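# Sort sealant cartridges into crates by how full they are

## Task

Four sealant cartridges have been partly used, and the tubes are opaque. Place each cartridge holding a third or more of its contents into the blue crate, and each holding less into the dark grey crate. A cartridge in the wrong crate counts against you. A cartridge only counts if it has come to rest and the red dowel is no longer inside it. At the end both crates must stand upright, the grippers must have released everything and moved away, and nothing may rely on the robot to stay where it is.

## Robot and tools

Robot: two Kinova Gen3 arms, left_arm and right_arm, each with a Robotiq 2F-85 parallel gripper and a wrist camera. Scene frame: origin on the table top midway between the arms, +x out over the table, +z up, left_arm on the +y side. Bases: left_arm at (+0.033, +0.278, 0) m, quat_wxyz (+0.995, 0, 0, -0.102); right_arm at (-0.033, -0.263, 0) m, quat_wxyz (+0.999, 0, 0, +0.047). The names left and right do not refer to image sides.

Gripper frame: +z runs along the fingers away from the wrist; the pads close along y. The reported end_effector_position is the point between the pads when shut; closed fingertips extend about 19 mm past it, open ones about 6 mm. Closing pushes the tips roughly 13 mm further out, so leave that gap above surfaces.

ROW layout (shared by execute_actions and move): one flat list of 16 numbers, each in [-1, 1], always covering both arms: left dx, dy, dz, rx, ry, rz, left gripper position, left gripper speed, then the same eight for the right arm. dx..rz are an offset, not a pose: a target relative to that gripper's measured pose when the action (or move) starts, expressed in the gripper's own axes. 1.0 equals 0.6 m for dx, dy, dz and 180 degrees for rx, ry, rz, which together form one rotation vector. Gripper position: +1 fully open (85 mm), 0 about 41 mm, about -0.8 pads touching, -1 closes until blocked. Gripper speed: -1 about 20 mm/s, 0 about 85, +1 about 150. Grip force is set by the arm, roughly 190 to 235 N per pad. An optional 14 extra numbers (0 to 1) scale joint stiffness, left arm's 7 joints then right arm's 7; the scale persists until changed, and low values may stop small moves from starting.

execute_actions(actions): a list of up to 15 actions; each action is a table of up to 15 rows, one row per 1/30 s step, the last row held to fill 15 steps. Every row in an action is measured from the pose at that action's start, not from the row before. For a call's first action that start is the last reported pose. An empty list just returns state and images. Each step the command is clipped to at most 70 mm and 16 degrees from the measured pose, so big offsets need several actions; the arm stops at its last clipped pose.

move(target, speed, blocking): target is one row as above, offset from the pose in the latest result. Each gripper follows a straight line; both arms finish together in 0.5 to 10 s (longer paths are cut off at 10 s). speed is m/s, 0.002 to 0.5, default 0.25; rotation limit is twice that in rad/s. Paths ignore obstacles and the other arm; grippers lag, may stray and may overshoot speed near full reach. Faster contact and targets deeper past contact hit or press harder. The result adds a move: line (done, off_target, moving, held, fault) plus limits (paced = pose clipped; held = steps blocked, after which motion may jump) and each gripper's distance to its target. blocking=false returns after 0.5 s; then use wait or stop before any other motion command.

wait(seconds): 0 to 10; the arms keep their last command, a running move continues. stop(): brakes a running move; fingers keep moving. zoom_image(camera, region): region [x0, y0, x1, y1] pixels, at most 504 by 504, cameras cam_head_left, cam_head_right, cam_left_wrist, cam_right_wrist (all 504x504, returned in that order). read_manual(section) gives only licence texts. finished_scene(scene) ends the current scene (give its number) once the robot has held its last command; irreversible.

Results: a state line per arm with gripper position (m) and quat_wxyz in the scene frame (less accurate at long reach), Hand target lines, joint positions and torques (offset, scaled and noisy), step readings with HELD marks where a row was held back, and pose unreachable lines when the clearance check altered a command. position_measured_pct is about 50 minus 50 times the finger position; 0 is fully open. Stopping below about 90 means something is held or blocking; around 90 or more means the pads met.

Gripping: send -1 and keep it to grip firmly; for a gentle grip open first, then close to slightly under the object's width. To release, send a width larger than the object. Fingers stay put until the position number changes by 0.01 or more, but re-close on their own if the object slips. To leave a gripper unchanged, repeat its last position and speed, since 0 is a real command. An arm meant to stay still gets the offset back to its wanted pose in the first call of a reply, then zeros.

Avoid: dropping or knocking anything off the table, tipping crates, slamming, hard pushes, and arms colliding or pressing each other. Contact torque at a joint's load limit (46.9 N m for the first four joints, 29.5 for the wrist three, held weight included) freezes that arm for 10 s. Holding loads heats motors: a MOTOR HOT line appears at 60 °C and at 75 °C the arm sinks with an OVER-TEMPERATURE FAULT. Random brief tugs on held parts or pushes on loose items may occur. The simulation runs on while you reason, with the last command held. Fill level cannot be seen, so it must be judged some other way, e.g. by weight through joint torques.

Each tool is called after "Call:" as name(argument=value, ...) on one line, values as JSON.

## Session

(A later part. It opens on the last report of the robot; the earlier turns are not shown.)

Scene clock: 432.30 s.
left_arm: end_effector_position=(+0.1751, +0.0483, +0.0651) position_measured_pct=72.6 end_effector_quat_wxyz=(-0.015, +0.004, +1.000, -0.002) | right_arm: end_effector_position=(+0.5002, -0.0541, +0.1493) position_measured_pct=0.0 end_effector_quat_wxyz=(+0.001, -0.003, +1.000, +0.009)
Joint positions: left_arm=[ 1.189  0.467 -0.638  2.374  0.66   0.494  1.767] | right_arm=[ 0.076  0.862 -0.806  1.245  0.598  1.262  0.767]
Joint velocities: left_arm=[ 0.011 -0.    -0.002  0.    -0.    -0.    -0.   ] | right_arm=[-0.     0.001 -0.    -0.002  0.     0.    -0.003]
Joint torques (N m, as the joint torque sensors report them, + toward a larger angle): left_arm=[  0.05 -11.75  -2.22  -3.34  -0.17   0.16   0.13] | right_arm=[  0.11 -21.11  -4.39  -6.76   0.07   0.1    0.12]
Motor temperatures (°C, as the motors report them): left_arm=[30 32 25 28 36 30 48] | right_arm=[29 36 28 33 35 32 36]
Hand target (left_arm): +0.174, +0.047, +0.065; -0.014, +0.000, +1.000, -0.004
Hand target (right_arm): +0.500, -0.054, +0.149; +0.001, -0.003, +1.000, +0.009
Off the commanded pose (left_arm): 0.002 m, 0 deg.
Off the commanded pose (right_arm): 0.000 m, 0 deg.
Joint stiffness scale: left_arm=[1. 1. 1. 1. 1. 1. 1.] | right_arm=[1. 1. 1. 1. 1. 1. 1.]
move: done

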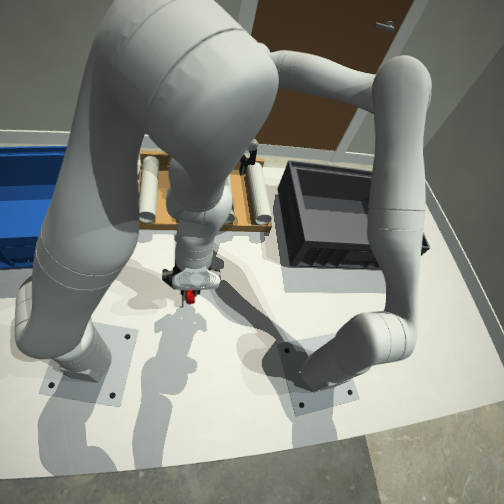

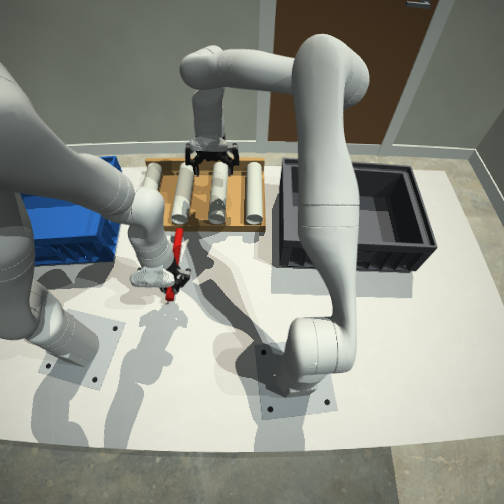

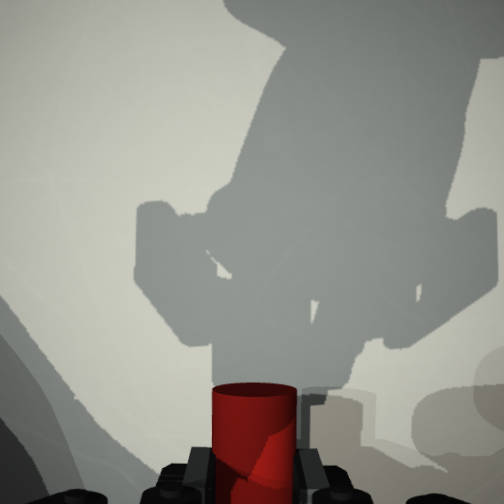

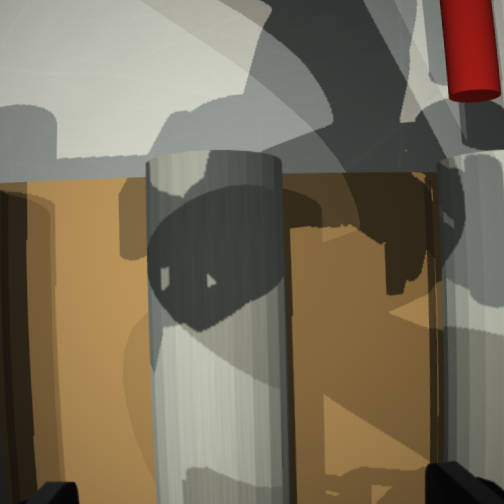

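Call:
move(target=[0, 0.168, 0.005, -0.194, 0, 0, -1, 0.5, 0, -0.022, 0.16, 0, 0, 0, 1, 0], speed=0.15)

Call:
move(target=[0, 0, 0, 0, 0, 0, -1, 0.5, 0, 0, 0, 0, 0, 0, -1, 0.5])

Scene clock: 450.83 s.
left_arm: end_effector_position=(+0.1737, +0.1476, +0.0607) position_measured_pct=72.6 end_effector_quat_wxyz=(-0.015, +0.008, +0.956, +0.294) | right_arm: end_effector_position=(+0.5003, -0.0650, +0.0562) position_measured_pct=0.0 end_effector_quat_wxyz=(+0.000, -0.003, +1.000, +0.011)
Joint positions: left_arm=[ 1.428  0.801 -0.827  2.202  0.255  0.858  2.175] | right_arm=[ 0.073  0.961 -0.717  1.357  0.645  1.051  0.741]
Joint velocities: left_arm=[ 0.004  0.015 -0.004 -0.001  0.    -0.    -0.001] | right_arm=[-0.004  0.001  0.004  0.001 -0.    -0.001  0.   ]
Joint torques (N m, as the joint torque sensors report them, + toward a larger angle): left_arm=[ -0.42 -13.5   -4.63  -0.89  -1.23   1.03   0.08] | right_arm=[  0.09 -21.38  -4.45  -6.96   0.16   0.3    0.33]
Motor temperatures (°C, as the motors report them): left_arm=[30 32 25 28 36 30 48] | right_arm=[29 36 28 33 35 32 36]
Hand target (left_arm): +0.176, +0.149, +0.062; -0.013, +0.008, +0.954, +0.298
Hand target (right_arm): +0.500, -0.066, +0.053; +0.001, -0.003, +1.000, +0.009
Off the commanded pose (left_arm): 0.003 m, 1 deg.
Off the commanded pose (right_arm): 0.003 m, 0 deg.
Joint stiffness scale: left_arm=[1. 1. 1. 1. 1. 1. 1.] | right_arm=[1. 1. 1. 1. 1. 1. 1.]
move: done

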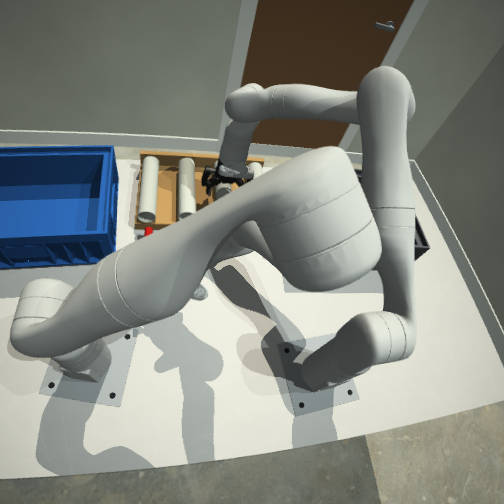

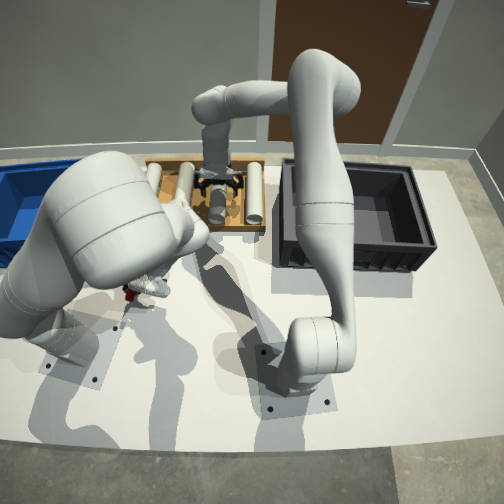

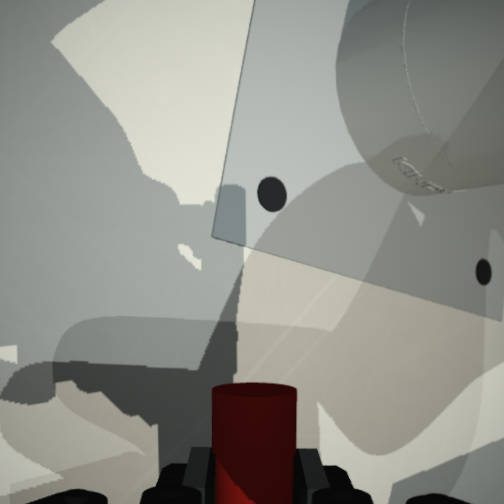

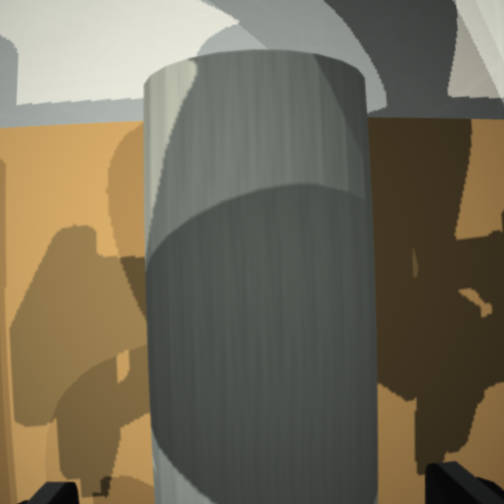

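Scene clock: 451.50 s.
left_arm: end_effector_position=(+0.1737, +0.1476, +0.0607) position_measured_pct=72.6 end_effector_quat_wxyz=(-0.015, +0.008, +0.956, +0.294) | right_arm: end_effector_position=(+0.5002, -0.0640, +0.0567) position_measured_pct=46.0 end_effector_quat_wxyz=(+0.001, -0.003, +1.000, +0.012)
Joint positions: left_arm=[ 1.428  0.802 -0.828  2.202  0.255  0.858  2.175] | right_arm=[ 0.072  0.96  -0.718  1.357  0.645  1.05   0.741]
Joint velocities: left_arm=[-0.     0.001 -0.     0.    -0.     0.001 -0.001] | right_arm=[ 0.    -0.001 -0.001  0.     0.001  0.    -0.001]
Joint torques (N m, as the joint torque sensors report them, + toward a larger angle): left_arm=[ -0.17 -13.72  -4.33  -1.41  -1.21   1.32   0.38] | right_arm=[  2.28 -19.06  -1.39  -4.43   0.88   1.13   0.43]
Motor temperatures (°C, as the motors report them): left_arm=[30 32 25 28 36 30 48] | right_arm=[29 36 28 33 35 32 36]
Hand target (left_arm): +0.174, +0.148, +0.061; -0.015, +0.008, +0.956, +0.294
Hand target (right_arm): +0.500, -0.065, +0.056; +0.000, -0.003, +1.000, +0.011
Off the commanded pose (left_arm): 0.000 m, 0 deg.
Off the commanded pose (right_arm): 0.001 m, 0 deg.
Joint stiffness scale: left_arm=[1. 1. 1. 1. 1. 1. 1.] | right_arm=[1. 1. 1. 1. 1. 1. 1.]
move: done

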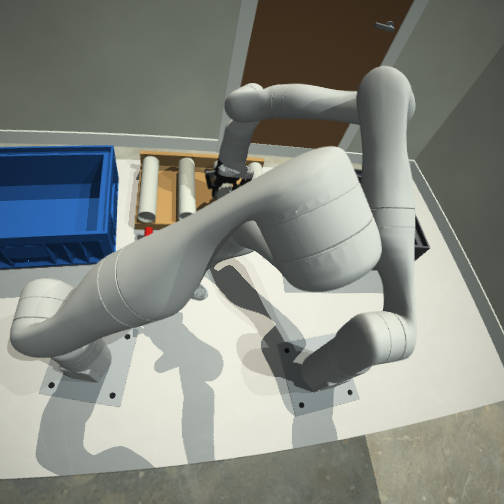

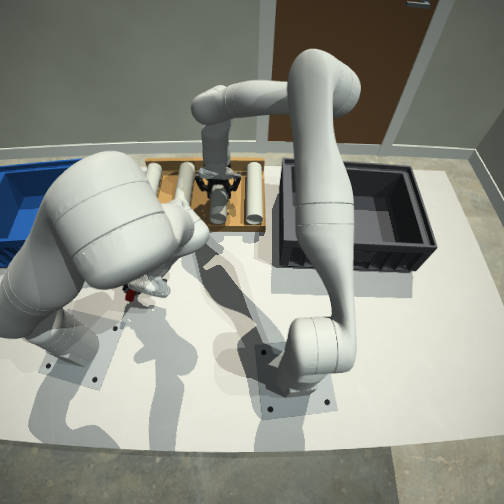

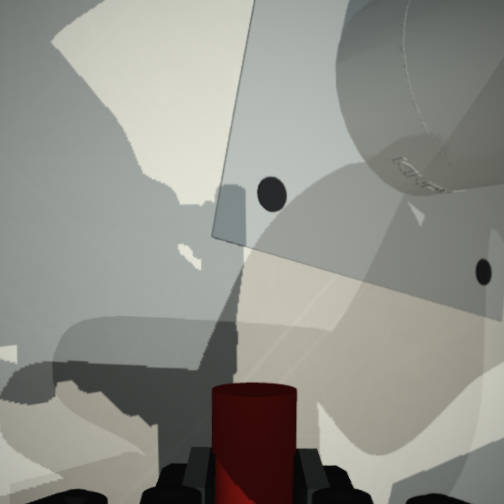

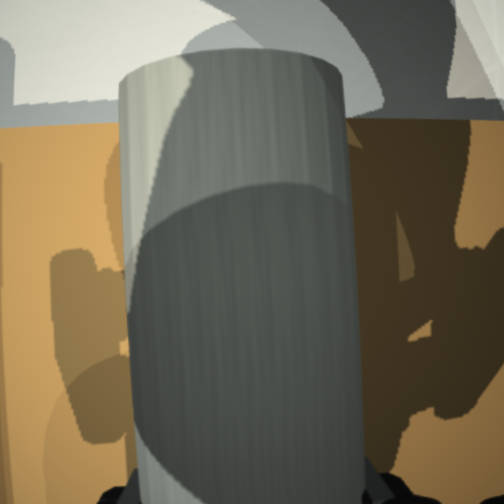

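Call:
zoom_image(camera="cam_head_left", region=[110, 140, 230, 250])

Region (110, 140, 230, 250) of cam_head_left's 504x504 image, scaled by 4.200, with more detail than that image has; it fills the top 462 rows of this view, and the rest is white.

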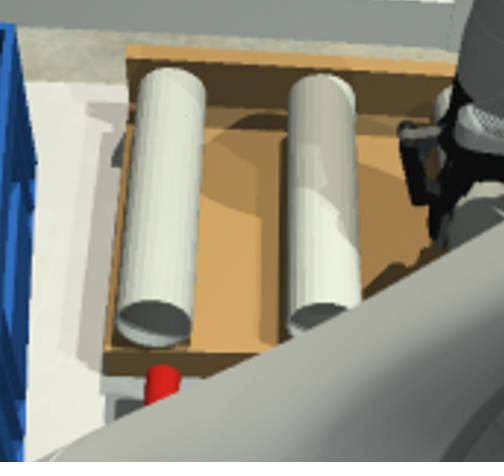

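Call:
move(target=[-0.05, 0.005, -0.003, 0, 0, 0, -1, 0.5, 0, 0, 0, 0, 0, 0, -1, 0.5], speed=0.04)

Scene clock: 465.50 s.
left_arm: end_effector_position=(+0.2014, +0.1466, +0.0617) position_measured_pct=72.6 end_effector_quat_wxyz=(-0.015, +0.005, +0.957, +0.290) | right_arm: end_effector_position=(+0.5002, -0.0640, +0.0567) position_measured_pct=46.0 end_effector_quat_wxyz=(+0.001, -0.003, +1.000, +0.012)
Joint positions: left_arm=[ 1.355  0.808 -0.833  2.162  0.232  0.858  2.136] | right_arm=[ 0.072  0.96  -0.718  1.357  0.645  1.05   0.741]
Joint velocities: left_arm=[-0.01  -0.001  0.    -0.001 -0.004  0.    -0.   ] | right_arm=[-0.001  0.    -0.    -0.002 -0.001  0.001  0.001]
Joint torques (N m, as the joint torque sensors report them, + toward a larger angle): left_arm=[ -0.23 -13.88  -4.66  -1.4   -1.16   1.1   -0.05] | right_arm=[  1.93 -18.79  -1.77  -5.14   0.93   1.19   0.53]
Motor temperatures (°C, as the motors report them): left_arm=[30 32 25 28 36 30 48] | right_arm=[29 36 28 33 35 32 36]
Hand target (left_arm): +0.204, +0.149, +0.063; -0.015, +0.008, +0.956, +0.294
Hand target (right_arm): +0.500, -0.064, +0.057; +0.001, -0.003, +1.000, +0.012
Off the commanded pose (left_arm): 0.004 m, 1 deg.
Off the commanded pose (right_arm): 0.000 m, 0 deg.
Joint stiffness scale: left_arm=[1. 1. 1. 1. 1. 1. 1.] | right_arm=[1. 1. 1. 1. 1. 1. 1.]
move: off_target (left_arm)

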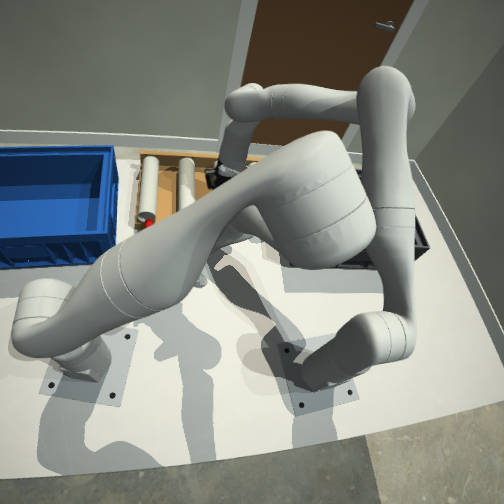

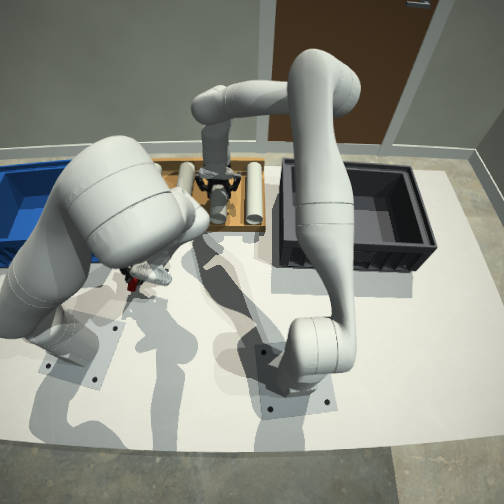

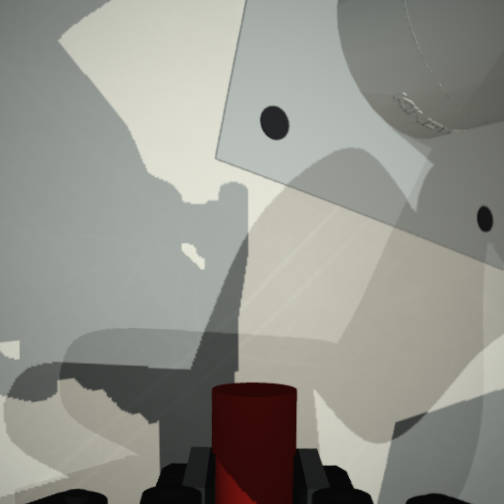

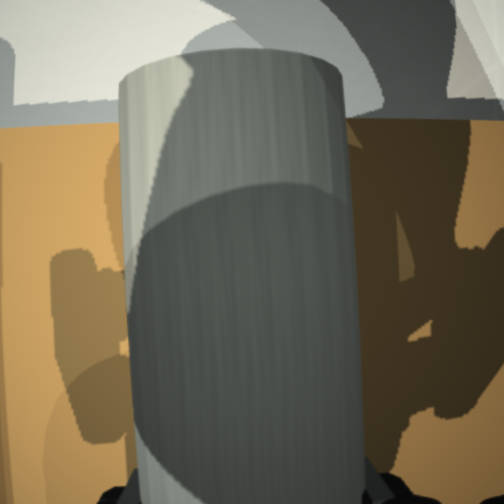

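Call:
zoom_image(camera="cam_head_left", region=[110, 150, 200, 240])

Region (110, 150, 200, 240) of cam_head_left's 504x504 image, scaled by 5.600, with more detail than that image has.

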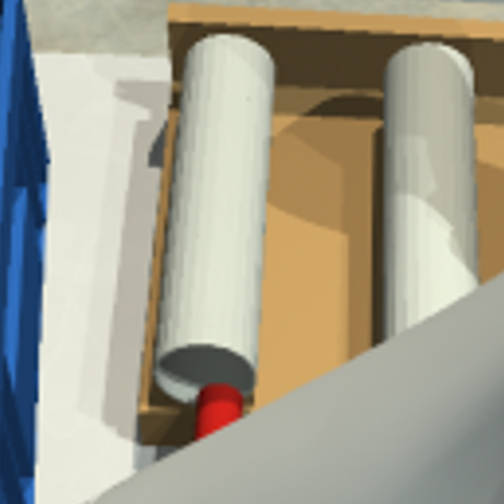

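Call:
move(target=[-0.05, 0.01, -0.006, 0, 0, 0, -1, 0.5, 0, 0, 0, 0, 0, 0, -1, 0.5], speed=0.04)

Scene clock: 474.20 s.
left_arm: end_effector_position=(+0.2215, +0.1490, +0.0656) position_measured_pct=72.6 end_effector_quat_wxyz=(-0.023, +0.001, +0.957, +0.288) | right_arm: end_effector_position=(+0.5016, -0.0637, +0.0583) position_measured_pct=46.0 end_effector_quat_wxyz=(+0.002, -0.003, +1.000, +0.012)
Joint positions: left_arm=[ 1.295  0.811 -0.845  2.125  0.221  0.881  2.091] | right_arm=[ 0.072  0.958 -0.718  1.355  0.645  1.05   0.741]
Joint velocities: left_arm=[-0.007  0.004  0.001 -0.003 -0.    -0.    -0.004] | right_arm=[-0.    -0.     0.     0.001  0.001  0.001 -0.001]
Joint torques (N m, as the joint torque sensors report them, + toward a larger angle): left_arm=[ -1.46 -14.4   -7.35  -6.07  -2.41  -1.99   0.43] | right_arm=[ -1.11 -17.18  -3.96  -4.02  -0.04   0.24   0.32]
Motor temperatures (°C, as the motors report them): left_arm=[30 32 25 28 36 30 48] | right_arm=[29 36 28 33 35 32 36]
Hand target (left_arm): +0.231, +0.149, +0.067; -0.015, +0.005, +0.957, +0.290
Hand target (right_arm): +0.500, -0.064, +0.057; +0.001, -0.003, +1.000, +0.012
Off the commanded pose (left_arm): 0.010 m, 1 deg.
Off the commanded pose (right_arm): 0.002 m, 0 deg.
Joint stiffness scale: left_arm=[1. 1. 1. 1. 1. 1. 1.] | right_arm=[1. 1. 1. 1. 1. 1. 1.]
move: off_target (left_arm)

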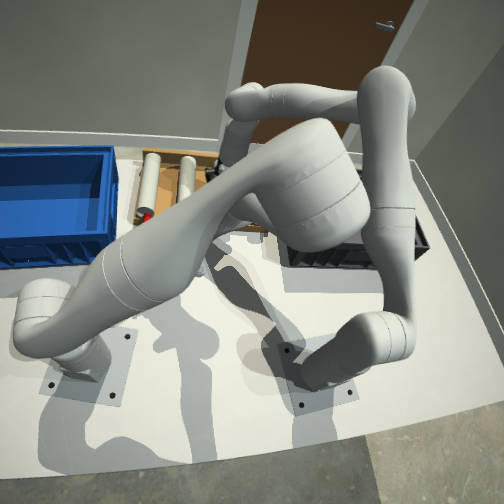

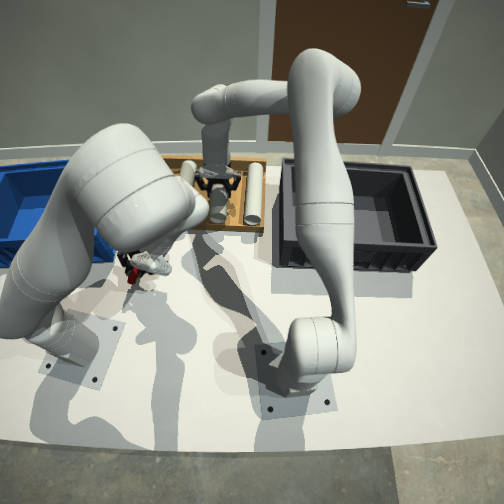

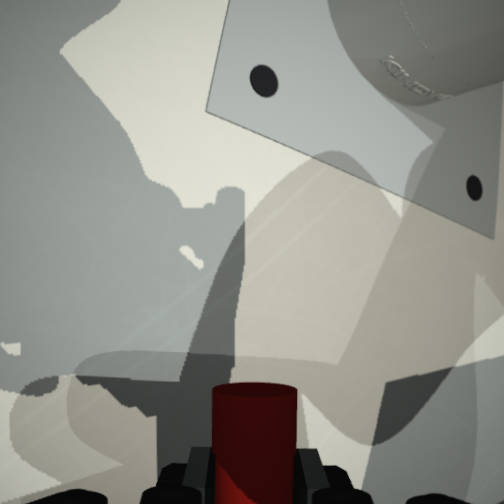

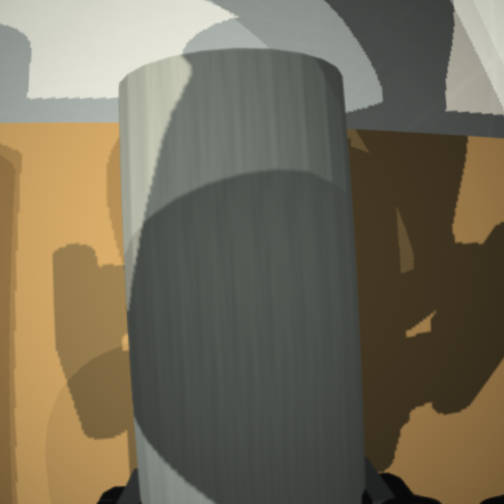

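Contact and the rack is shifting; back off right away.

Call:
move(target=[0.04, 0, 0, 0, 0, 0, -1, 0.5, 0, 0, 0, 0, 0, 0, -1, 0.5], speed=0.1)

Call:
zoom_image(camera="cam_head_left", region=[110, 140, 220, 240])

Scene clock: 478.13 s.
left_arm: end_effector_position=(+0.1996, +0.1510, +0.0677) position_measured_pct=72.6 end_effector_quat_wxyz=(-0.024, +0.005, +0.956, +0.292) | right_arm: end_effector_position=(+0.5017, -0.0637, +0.0585) position_measured_pct=46.0 end_effector_quat_wxyz=(+0.003, -0.003, +1.000, +0.012)
Joint positions: left_arm=[ 1.351  0.797 -0.845  2.162  0.226  0.882  2.121] | right_arm=[ 0.072  0.958 -0.718  1.355  0.645  1.05   0.741]
Joint velocities: left_arm=[ 0.011 -0.002  0.001  0.001  0.003  0.     0.   ] | right_arm=[ 0.     0.001  0.    -0.    -0.     0.001  0.001]
Joint torques (N m, as the joint torque sensors report them, + toward a larger angle): left_arm=[  0.06 -13.72  -4.51  -1.7   -1.15   1.11   0.02] | right_arm=[ -0.56 -18.65  -4.67  -5.55  -0.18   0.02   0.21]
Motor temperatures (°C, as the motors report them): left_arm=[30 32 25 28 36 30 48] | right_arm=[29 36 28 33 35 32 36]
Hand target (left_arm): +0.197, +0.149, +0.067; -0.023, +0.001, +0.957, +0.288
Hand target (right_arm): +0.502, -0.064, +0.058; +0.002, -0.003, +1.000, +0.012
Off the commanded pose (left_arm): 0.003 m, 1 deg.
Off the commanded pose (right_arm): 0.000 m, 0 deg.
Joint stiffness scale: left_arm=[1. 1. 1. 1. 1. 1. 1.] | right_arm=[1. 1. 1. 1. 1. 1. 1.]
move: done

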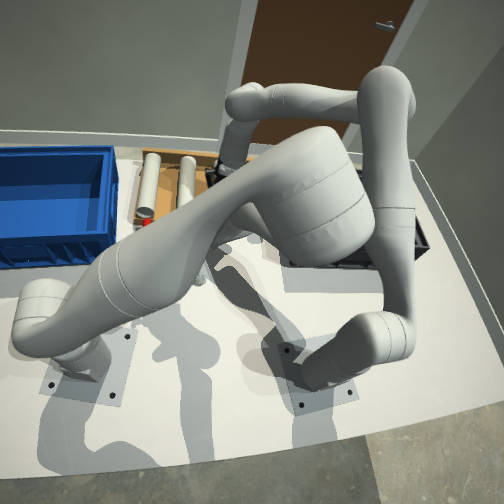

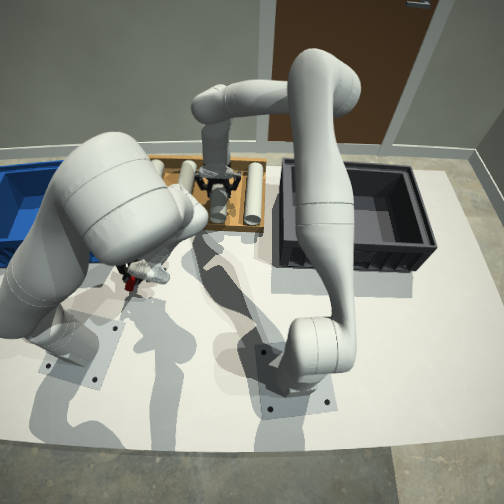

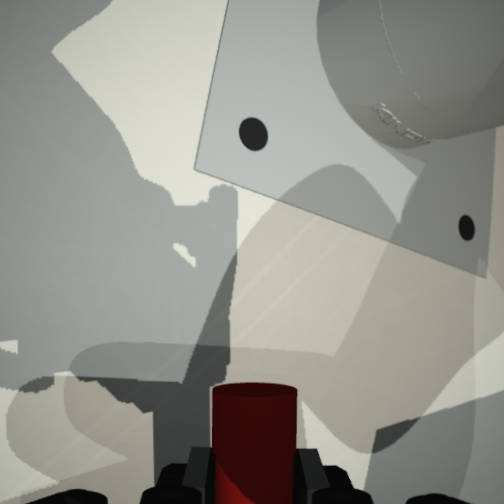

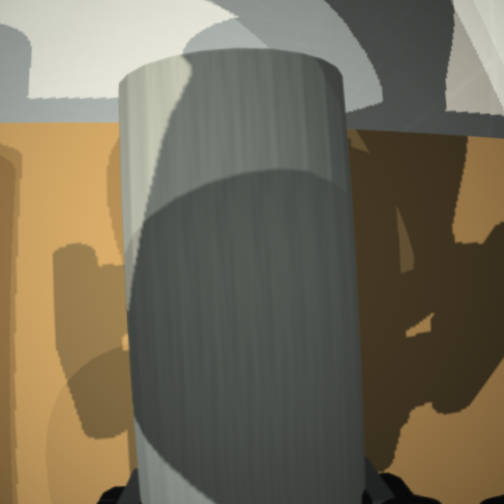

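Region (110, 140, 220, 240) of cam_head_left's 504x504 image, scaled by 4.582, with more detail than that image has; it fills the top 458 rows of this view, and the rest is white.

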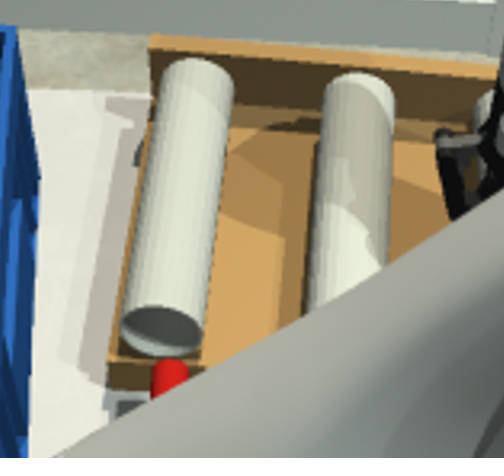

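Call:
move(target=[0, 0, 0, 0, 0, 0, -1, 0.5, 0, 0, -0.25, 0, 0, 0, -1, 0.5], speed=0.2)

Call:
move(target=[0, 0, 0, 0, 0, 0, -1, 0.5, 0.145, -0.577, 0, 0, 0, 0.5, -1, 0.5], speed=0.3)

Call:
move(target=[0, 0, 0, 0, 0, 0, -1, 0.5, 0, 0, 0.245, 0, 0, 0, -1, 0.5], speed=0.15)

Scene clock: 511.50 s.
left_arm: end_effector_position=(+0.1994, +0.1507, +0.0677) position_measured_pct=72.6 end_effector_quat_wxyz=(-0.024, +0.005, +0.956, +0.292) | right_arm: end_effector_position=(+0.5023, -0.0681, +0.2053) position_measured_pct=46.0 end_effector_quat_wxyz=(+0.004, -0.002, +1.000, +0.010)
Joint positions: left_arm=[ 1.352  0.797 -0.845  2.162  0.226  0.882  2.121] | right_arm=[ 0.092  0.791 -0.805  1.175  0.539  1.368  0.831]
Joint velocities: left_arm=[ 0.     0.    -0.002 -0.     0.     0.    -0.   ] | right_arm=[ 0.    -0.002 -0.003 -0.002  0.     0.002 -0.001]
Joint torques (N m, as the joint torque sensors report them, + toward a larger angle): left_arm=[ -0.05 -13.88  -4.41  -1.61  -1.3    1.13   0.15] | right_arm=[  0.32 -21.37  -3.98  -7.55   0.15  -0.24   0.38]
Motor temperatures (°C, as the motors report them): left_arm=[30 32 25 28 36 30 48] | right_arm=[29 36 28 33 35 32 36]
Hand target (left_arm): +0.200, +0.151, +0.068; -0.024, +0.005, +0.956, +0.292
Hand target (right_arm): +0.501, -0.067, +0.209; +0.003, -0.003, +1.000, +0.013
Off the commanded pose (left_arm): 0.000 m, 0 deg.
Off the commanded pose (right_arm): 0.003 m, 0 deg.
Joint stiffness scale: left_arm=[1. 1. 1. 1. 1. 1. 1.] | right_arm=[1. 1. 1. 1. 1. 1. 1.]
move: done

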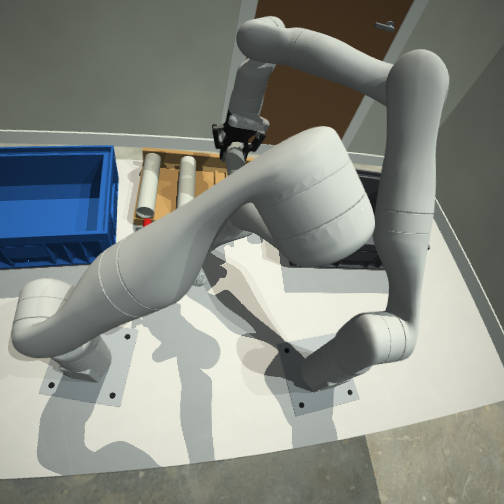

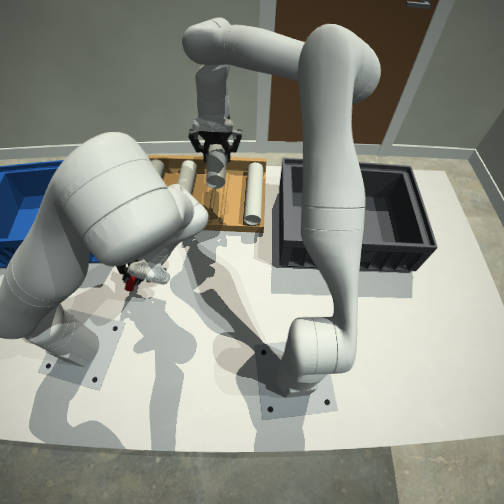

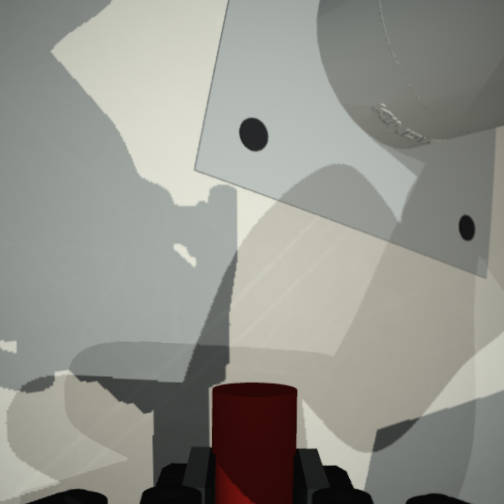

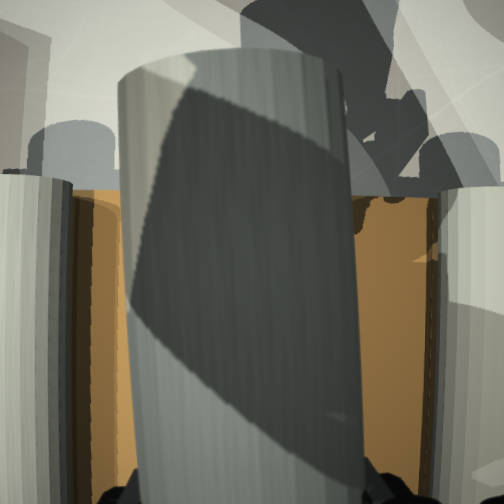

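Scene clock: 514.67 s.
left_arm: end_effector_position=(+0.1994, +0.1507, +0.0677) position_measured_pct=72.6 end_effector_quat_wxyz=(-0.024, +0.005, +0.956, +0.292) | right_arm: end_effector_position=(+0.4148, -0.4150, +0.1963) position_measured_pct=46.0 end_effector_quat_wxyz=(-0.006, +0.702, +0.713, +0.004)
Joint positions: left_arm=[ 1.352  0.797 -0.845  2.162  0.226  0.882  2.121] | right_arm=[ 0.696  0.529 -0.493  1.562  0.253  1.122  0.07 ]
Joint velocities: left_arm=[-0.     0.001 -0.     0.    -0.     0.     0.   ] | right_arm=[ 0.007 -0.    -0.     0.     0.    -0.002 -0.003]
Joint torques (N m, as the joint torque sensors report them, + toward a larger angle): left_arm=[ -0.28 -13.35  -4.68  -1.35  -1.26   1.03  -0.07] | right_arm=[  0.23 -17.62  -1.91  -8.07   0.12   0.33   0.27]
Motor temperatures (°C, as the motors report them): left_arm=[30 32 25 28 36 30 48] | right_arm=[29 36 28 33 35 32 36]
Hand target (left_arm): +0.199, +0.151, +0.068; -0.024, +0.005, +0.956, +0.292
Hand target (right_arm): +0.417, -0.416, +0.198; -0.003, +0.706, +0.708, +0.009
Off the commanded pose (left_arm): 0.000 m, 0 deg.
Off the commanded pose (right_arm): 0.002 m, 1 deg.
Joint stiffness scale: left_arm=[1. 1. 1. 1. 1. 1. 1.] | right_arm=[1. 1. 1. 1. 1. 1. 1.]
move: done

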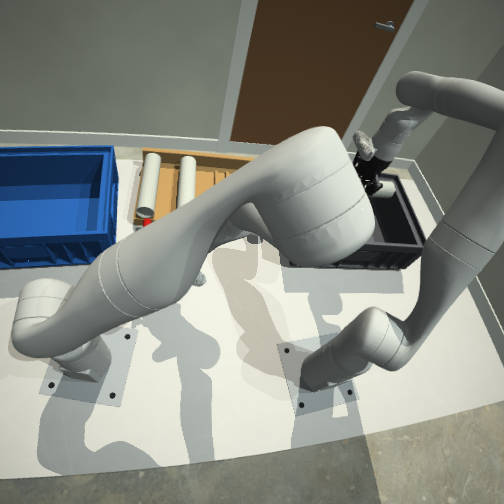

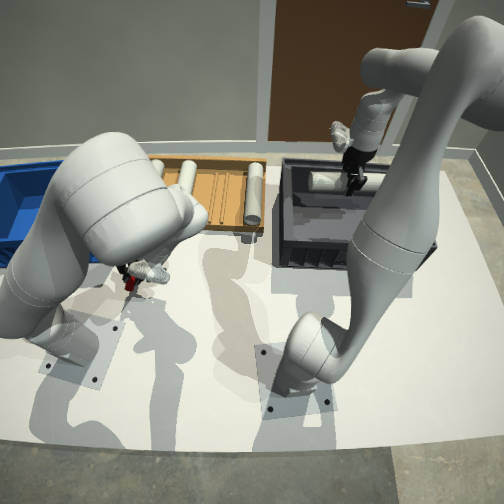

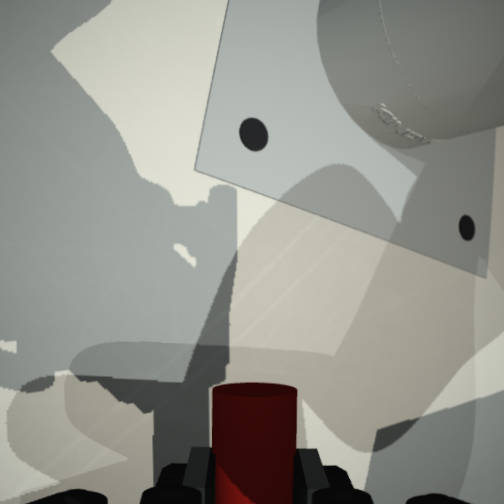

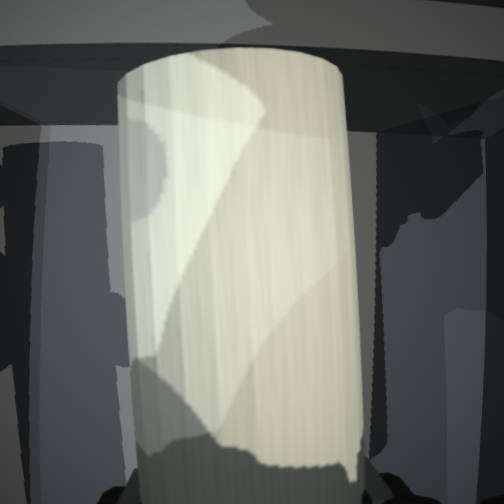

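Scene clock: 516.17 s.
left_arm: end_effector_position=(+0.1994, +0.1507, +0.0677) position_measured_pct=72.6 end_effector_quat_wxyz=(-0.024, +0.005, +0.956, +0.292) | right_arm: end_effector_position=(+0.4148, -0.4122, +0.0518) position_measured_pct=46.0 end_effector_quat_wxyz=(-0.006, +0.702, +0.712, +0.006)
Joint positions: left_arm=[ 1.352  0.797 -0.845  2.162  0.226  0.882  2.121] | right_arm=[ 0.635  0.739 -0.407  1.733  0.375  0.753 -0.033]
Joint velocities: left_arm=[-0.001  0.    -0.     0.     0.     0.    -0.   ] | right_arm=[-0.005  0.004  0.004 -0.001  0.001  0.     0.001]
Joint torques (N m, as the joint torque sensors report them, + toward a larger angle): left_arm=[ -0.08 -13.53  -4.61  -1.44  -1.25   1.12   0.14] | right_arm=[  0.71 -18.91  -1.91  -5.63  -0.13  -0.17  -0.05]
Motor temperatures (°C, as the motors report them): left_arm=[30 32 25 28 36 30 48] | right_arm=[29 36 28 33 35 32 36]
Hand target (left_arm): +0.199, +0.151, +0.068; -0.024, +0.005, +0.956, +0.292
Hand target (right_arm): +0.414, -0.413, +0.049; -0.006, +0.702, +0.713, +0.004
Off the commanded pose (left_arm): 0.000 m, 0 deg.
Off the commanded pose (right_arm): 0.003 m, 0 deg.
Joint stiffness scale: left_arm=[1. 1. 1. 1. 1. 1. 1.] | right_arm=[1. 1. 1. 1. 1. 1. 1.]
move: done

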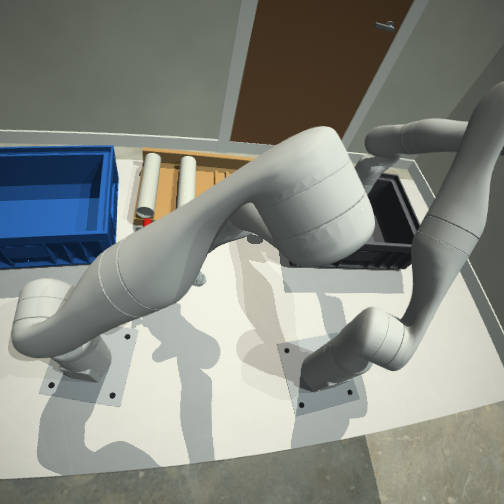

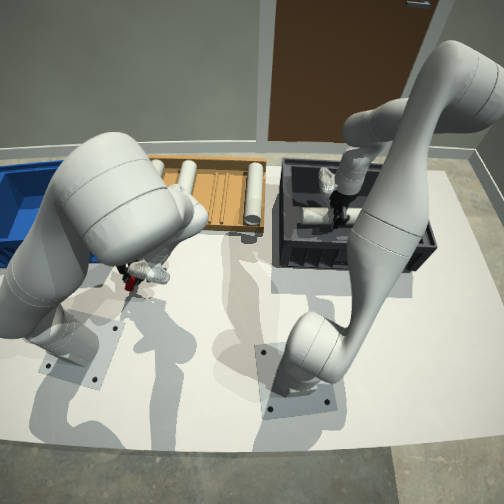

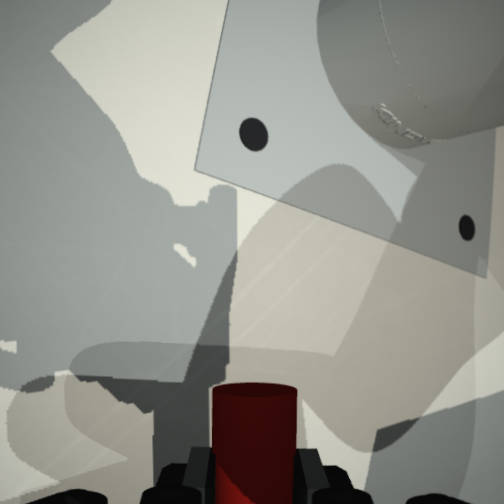

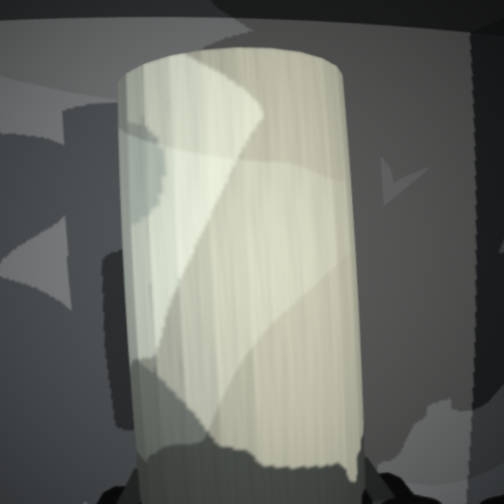

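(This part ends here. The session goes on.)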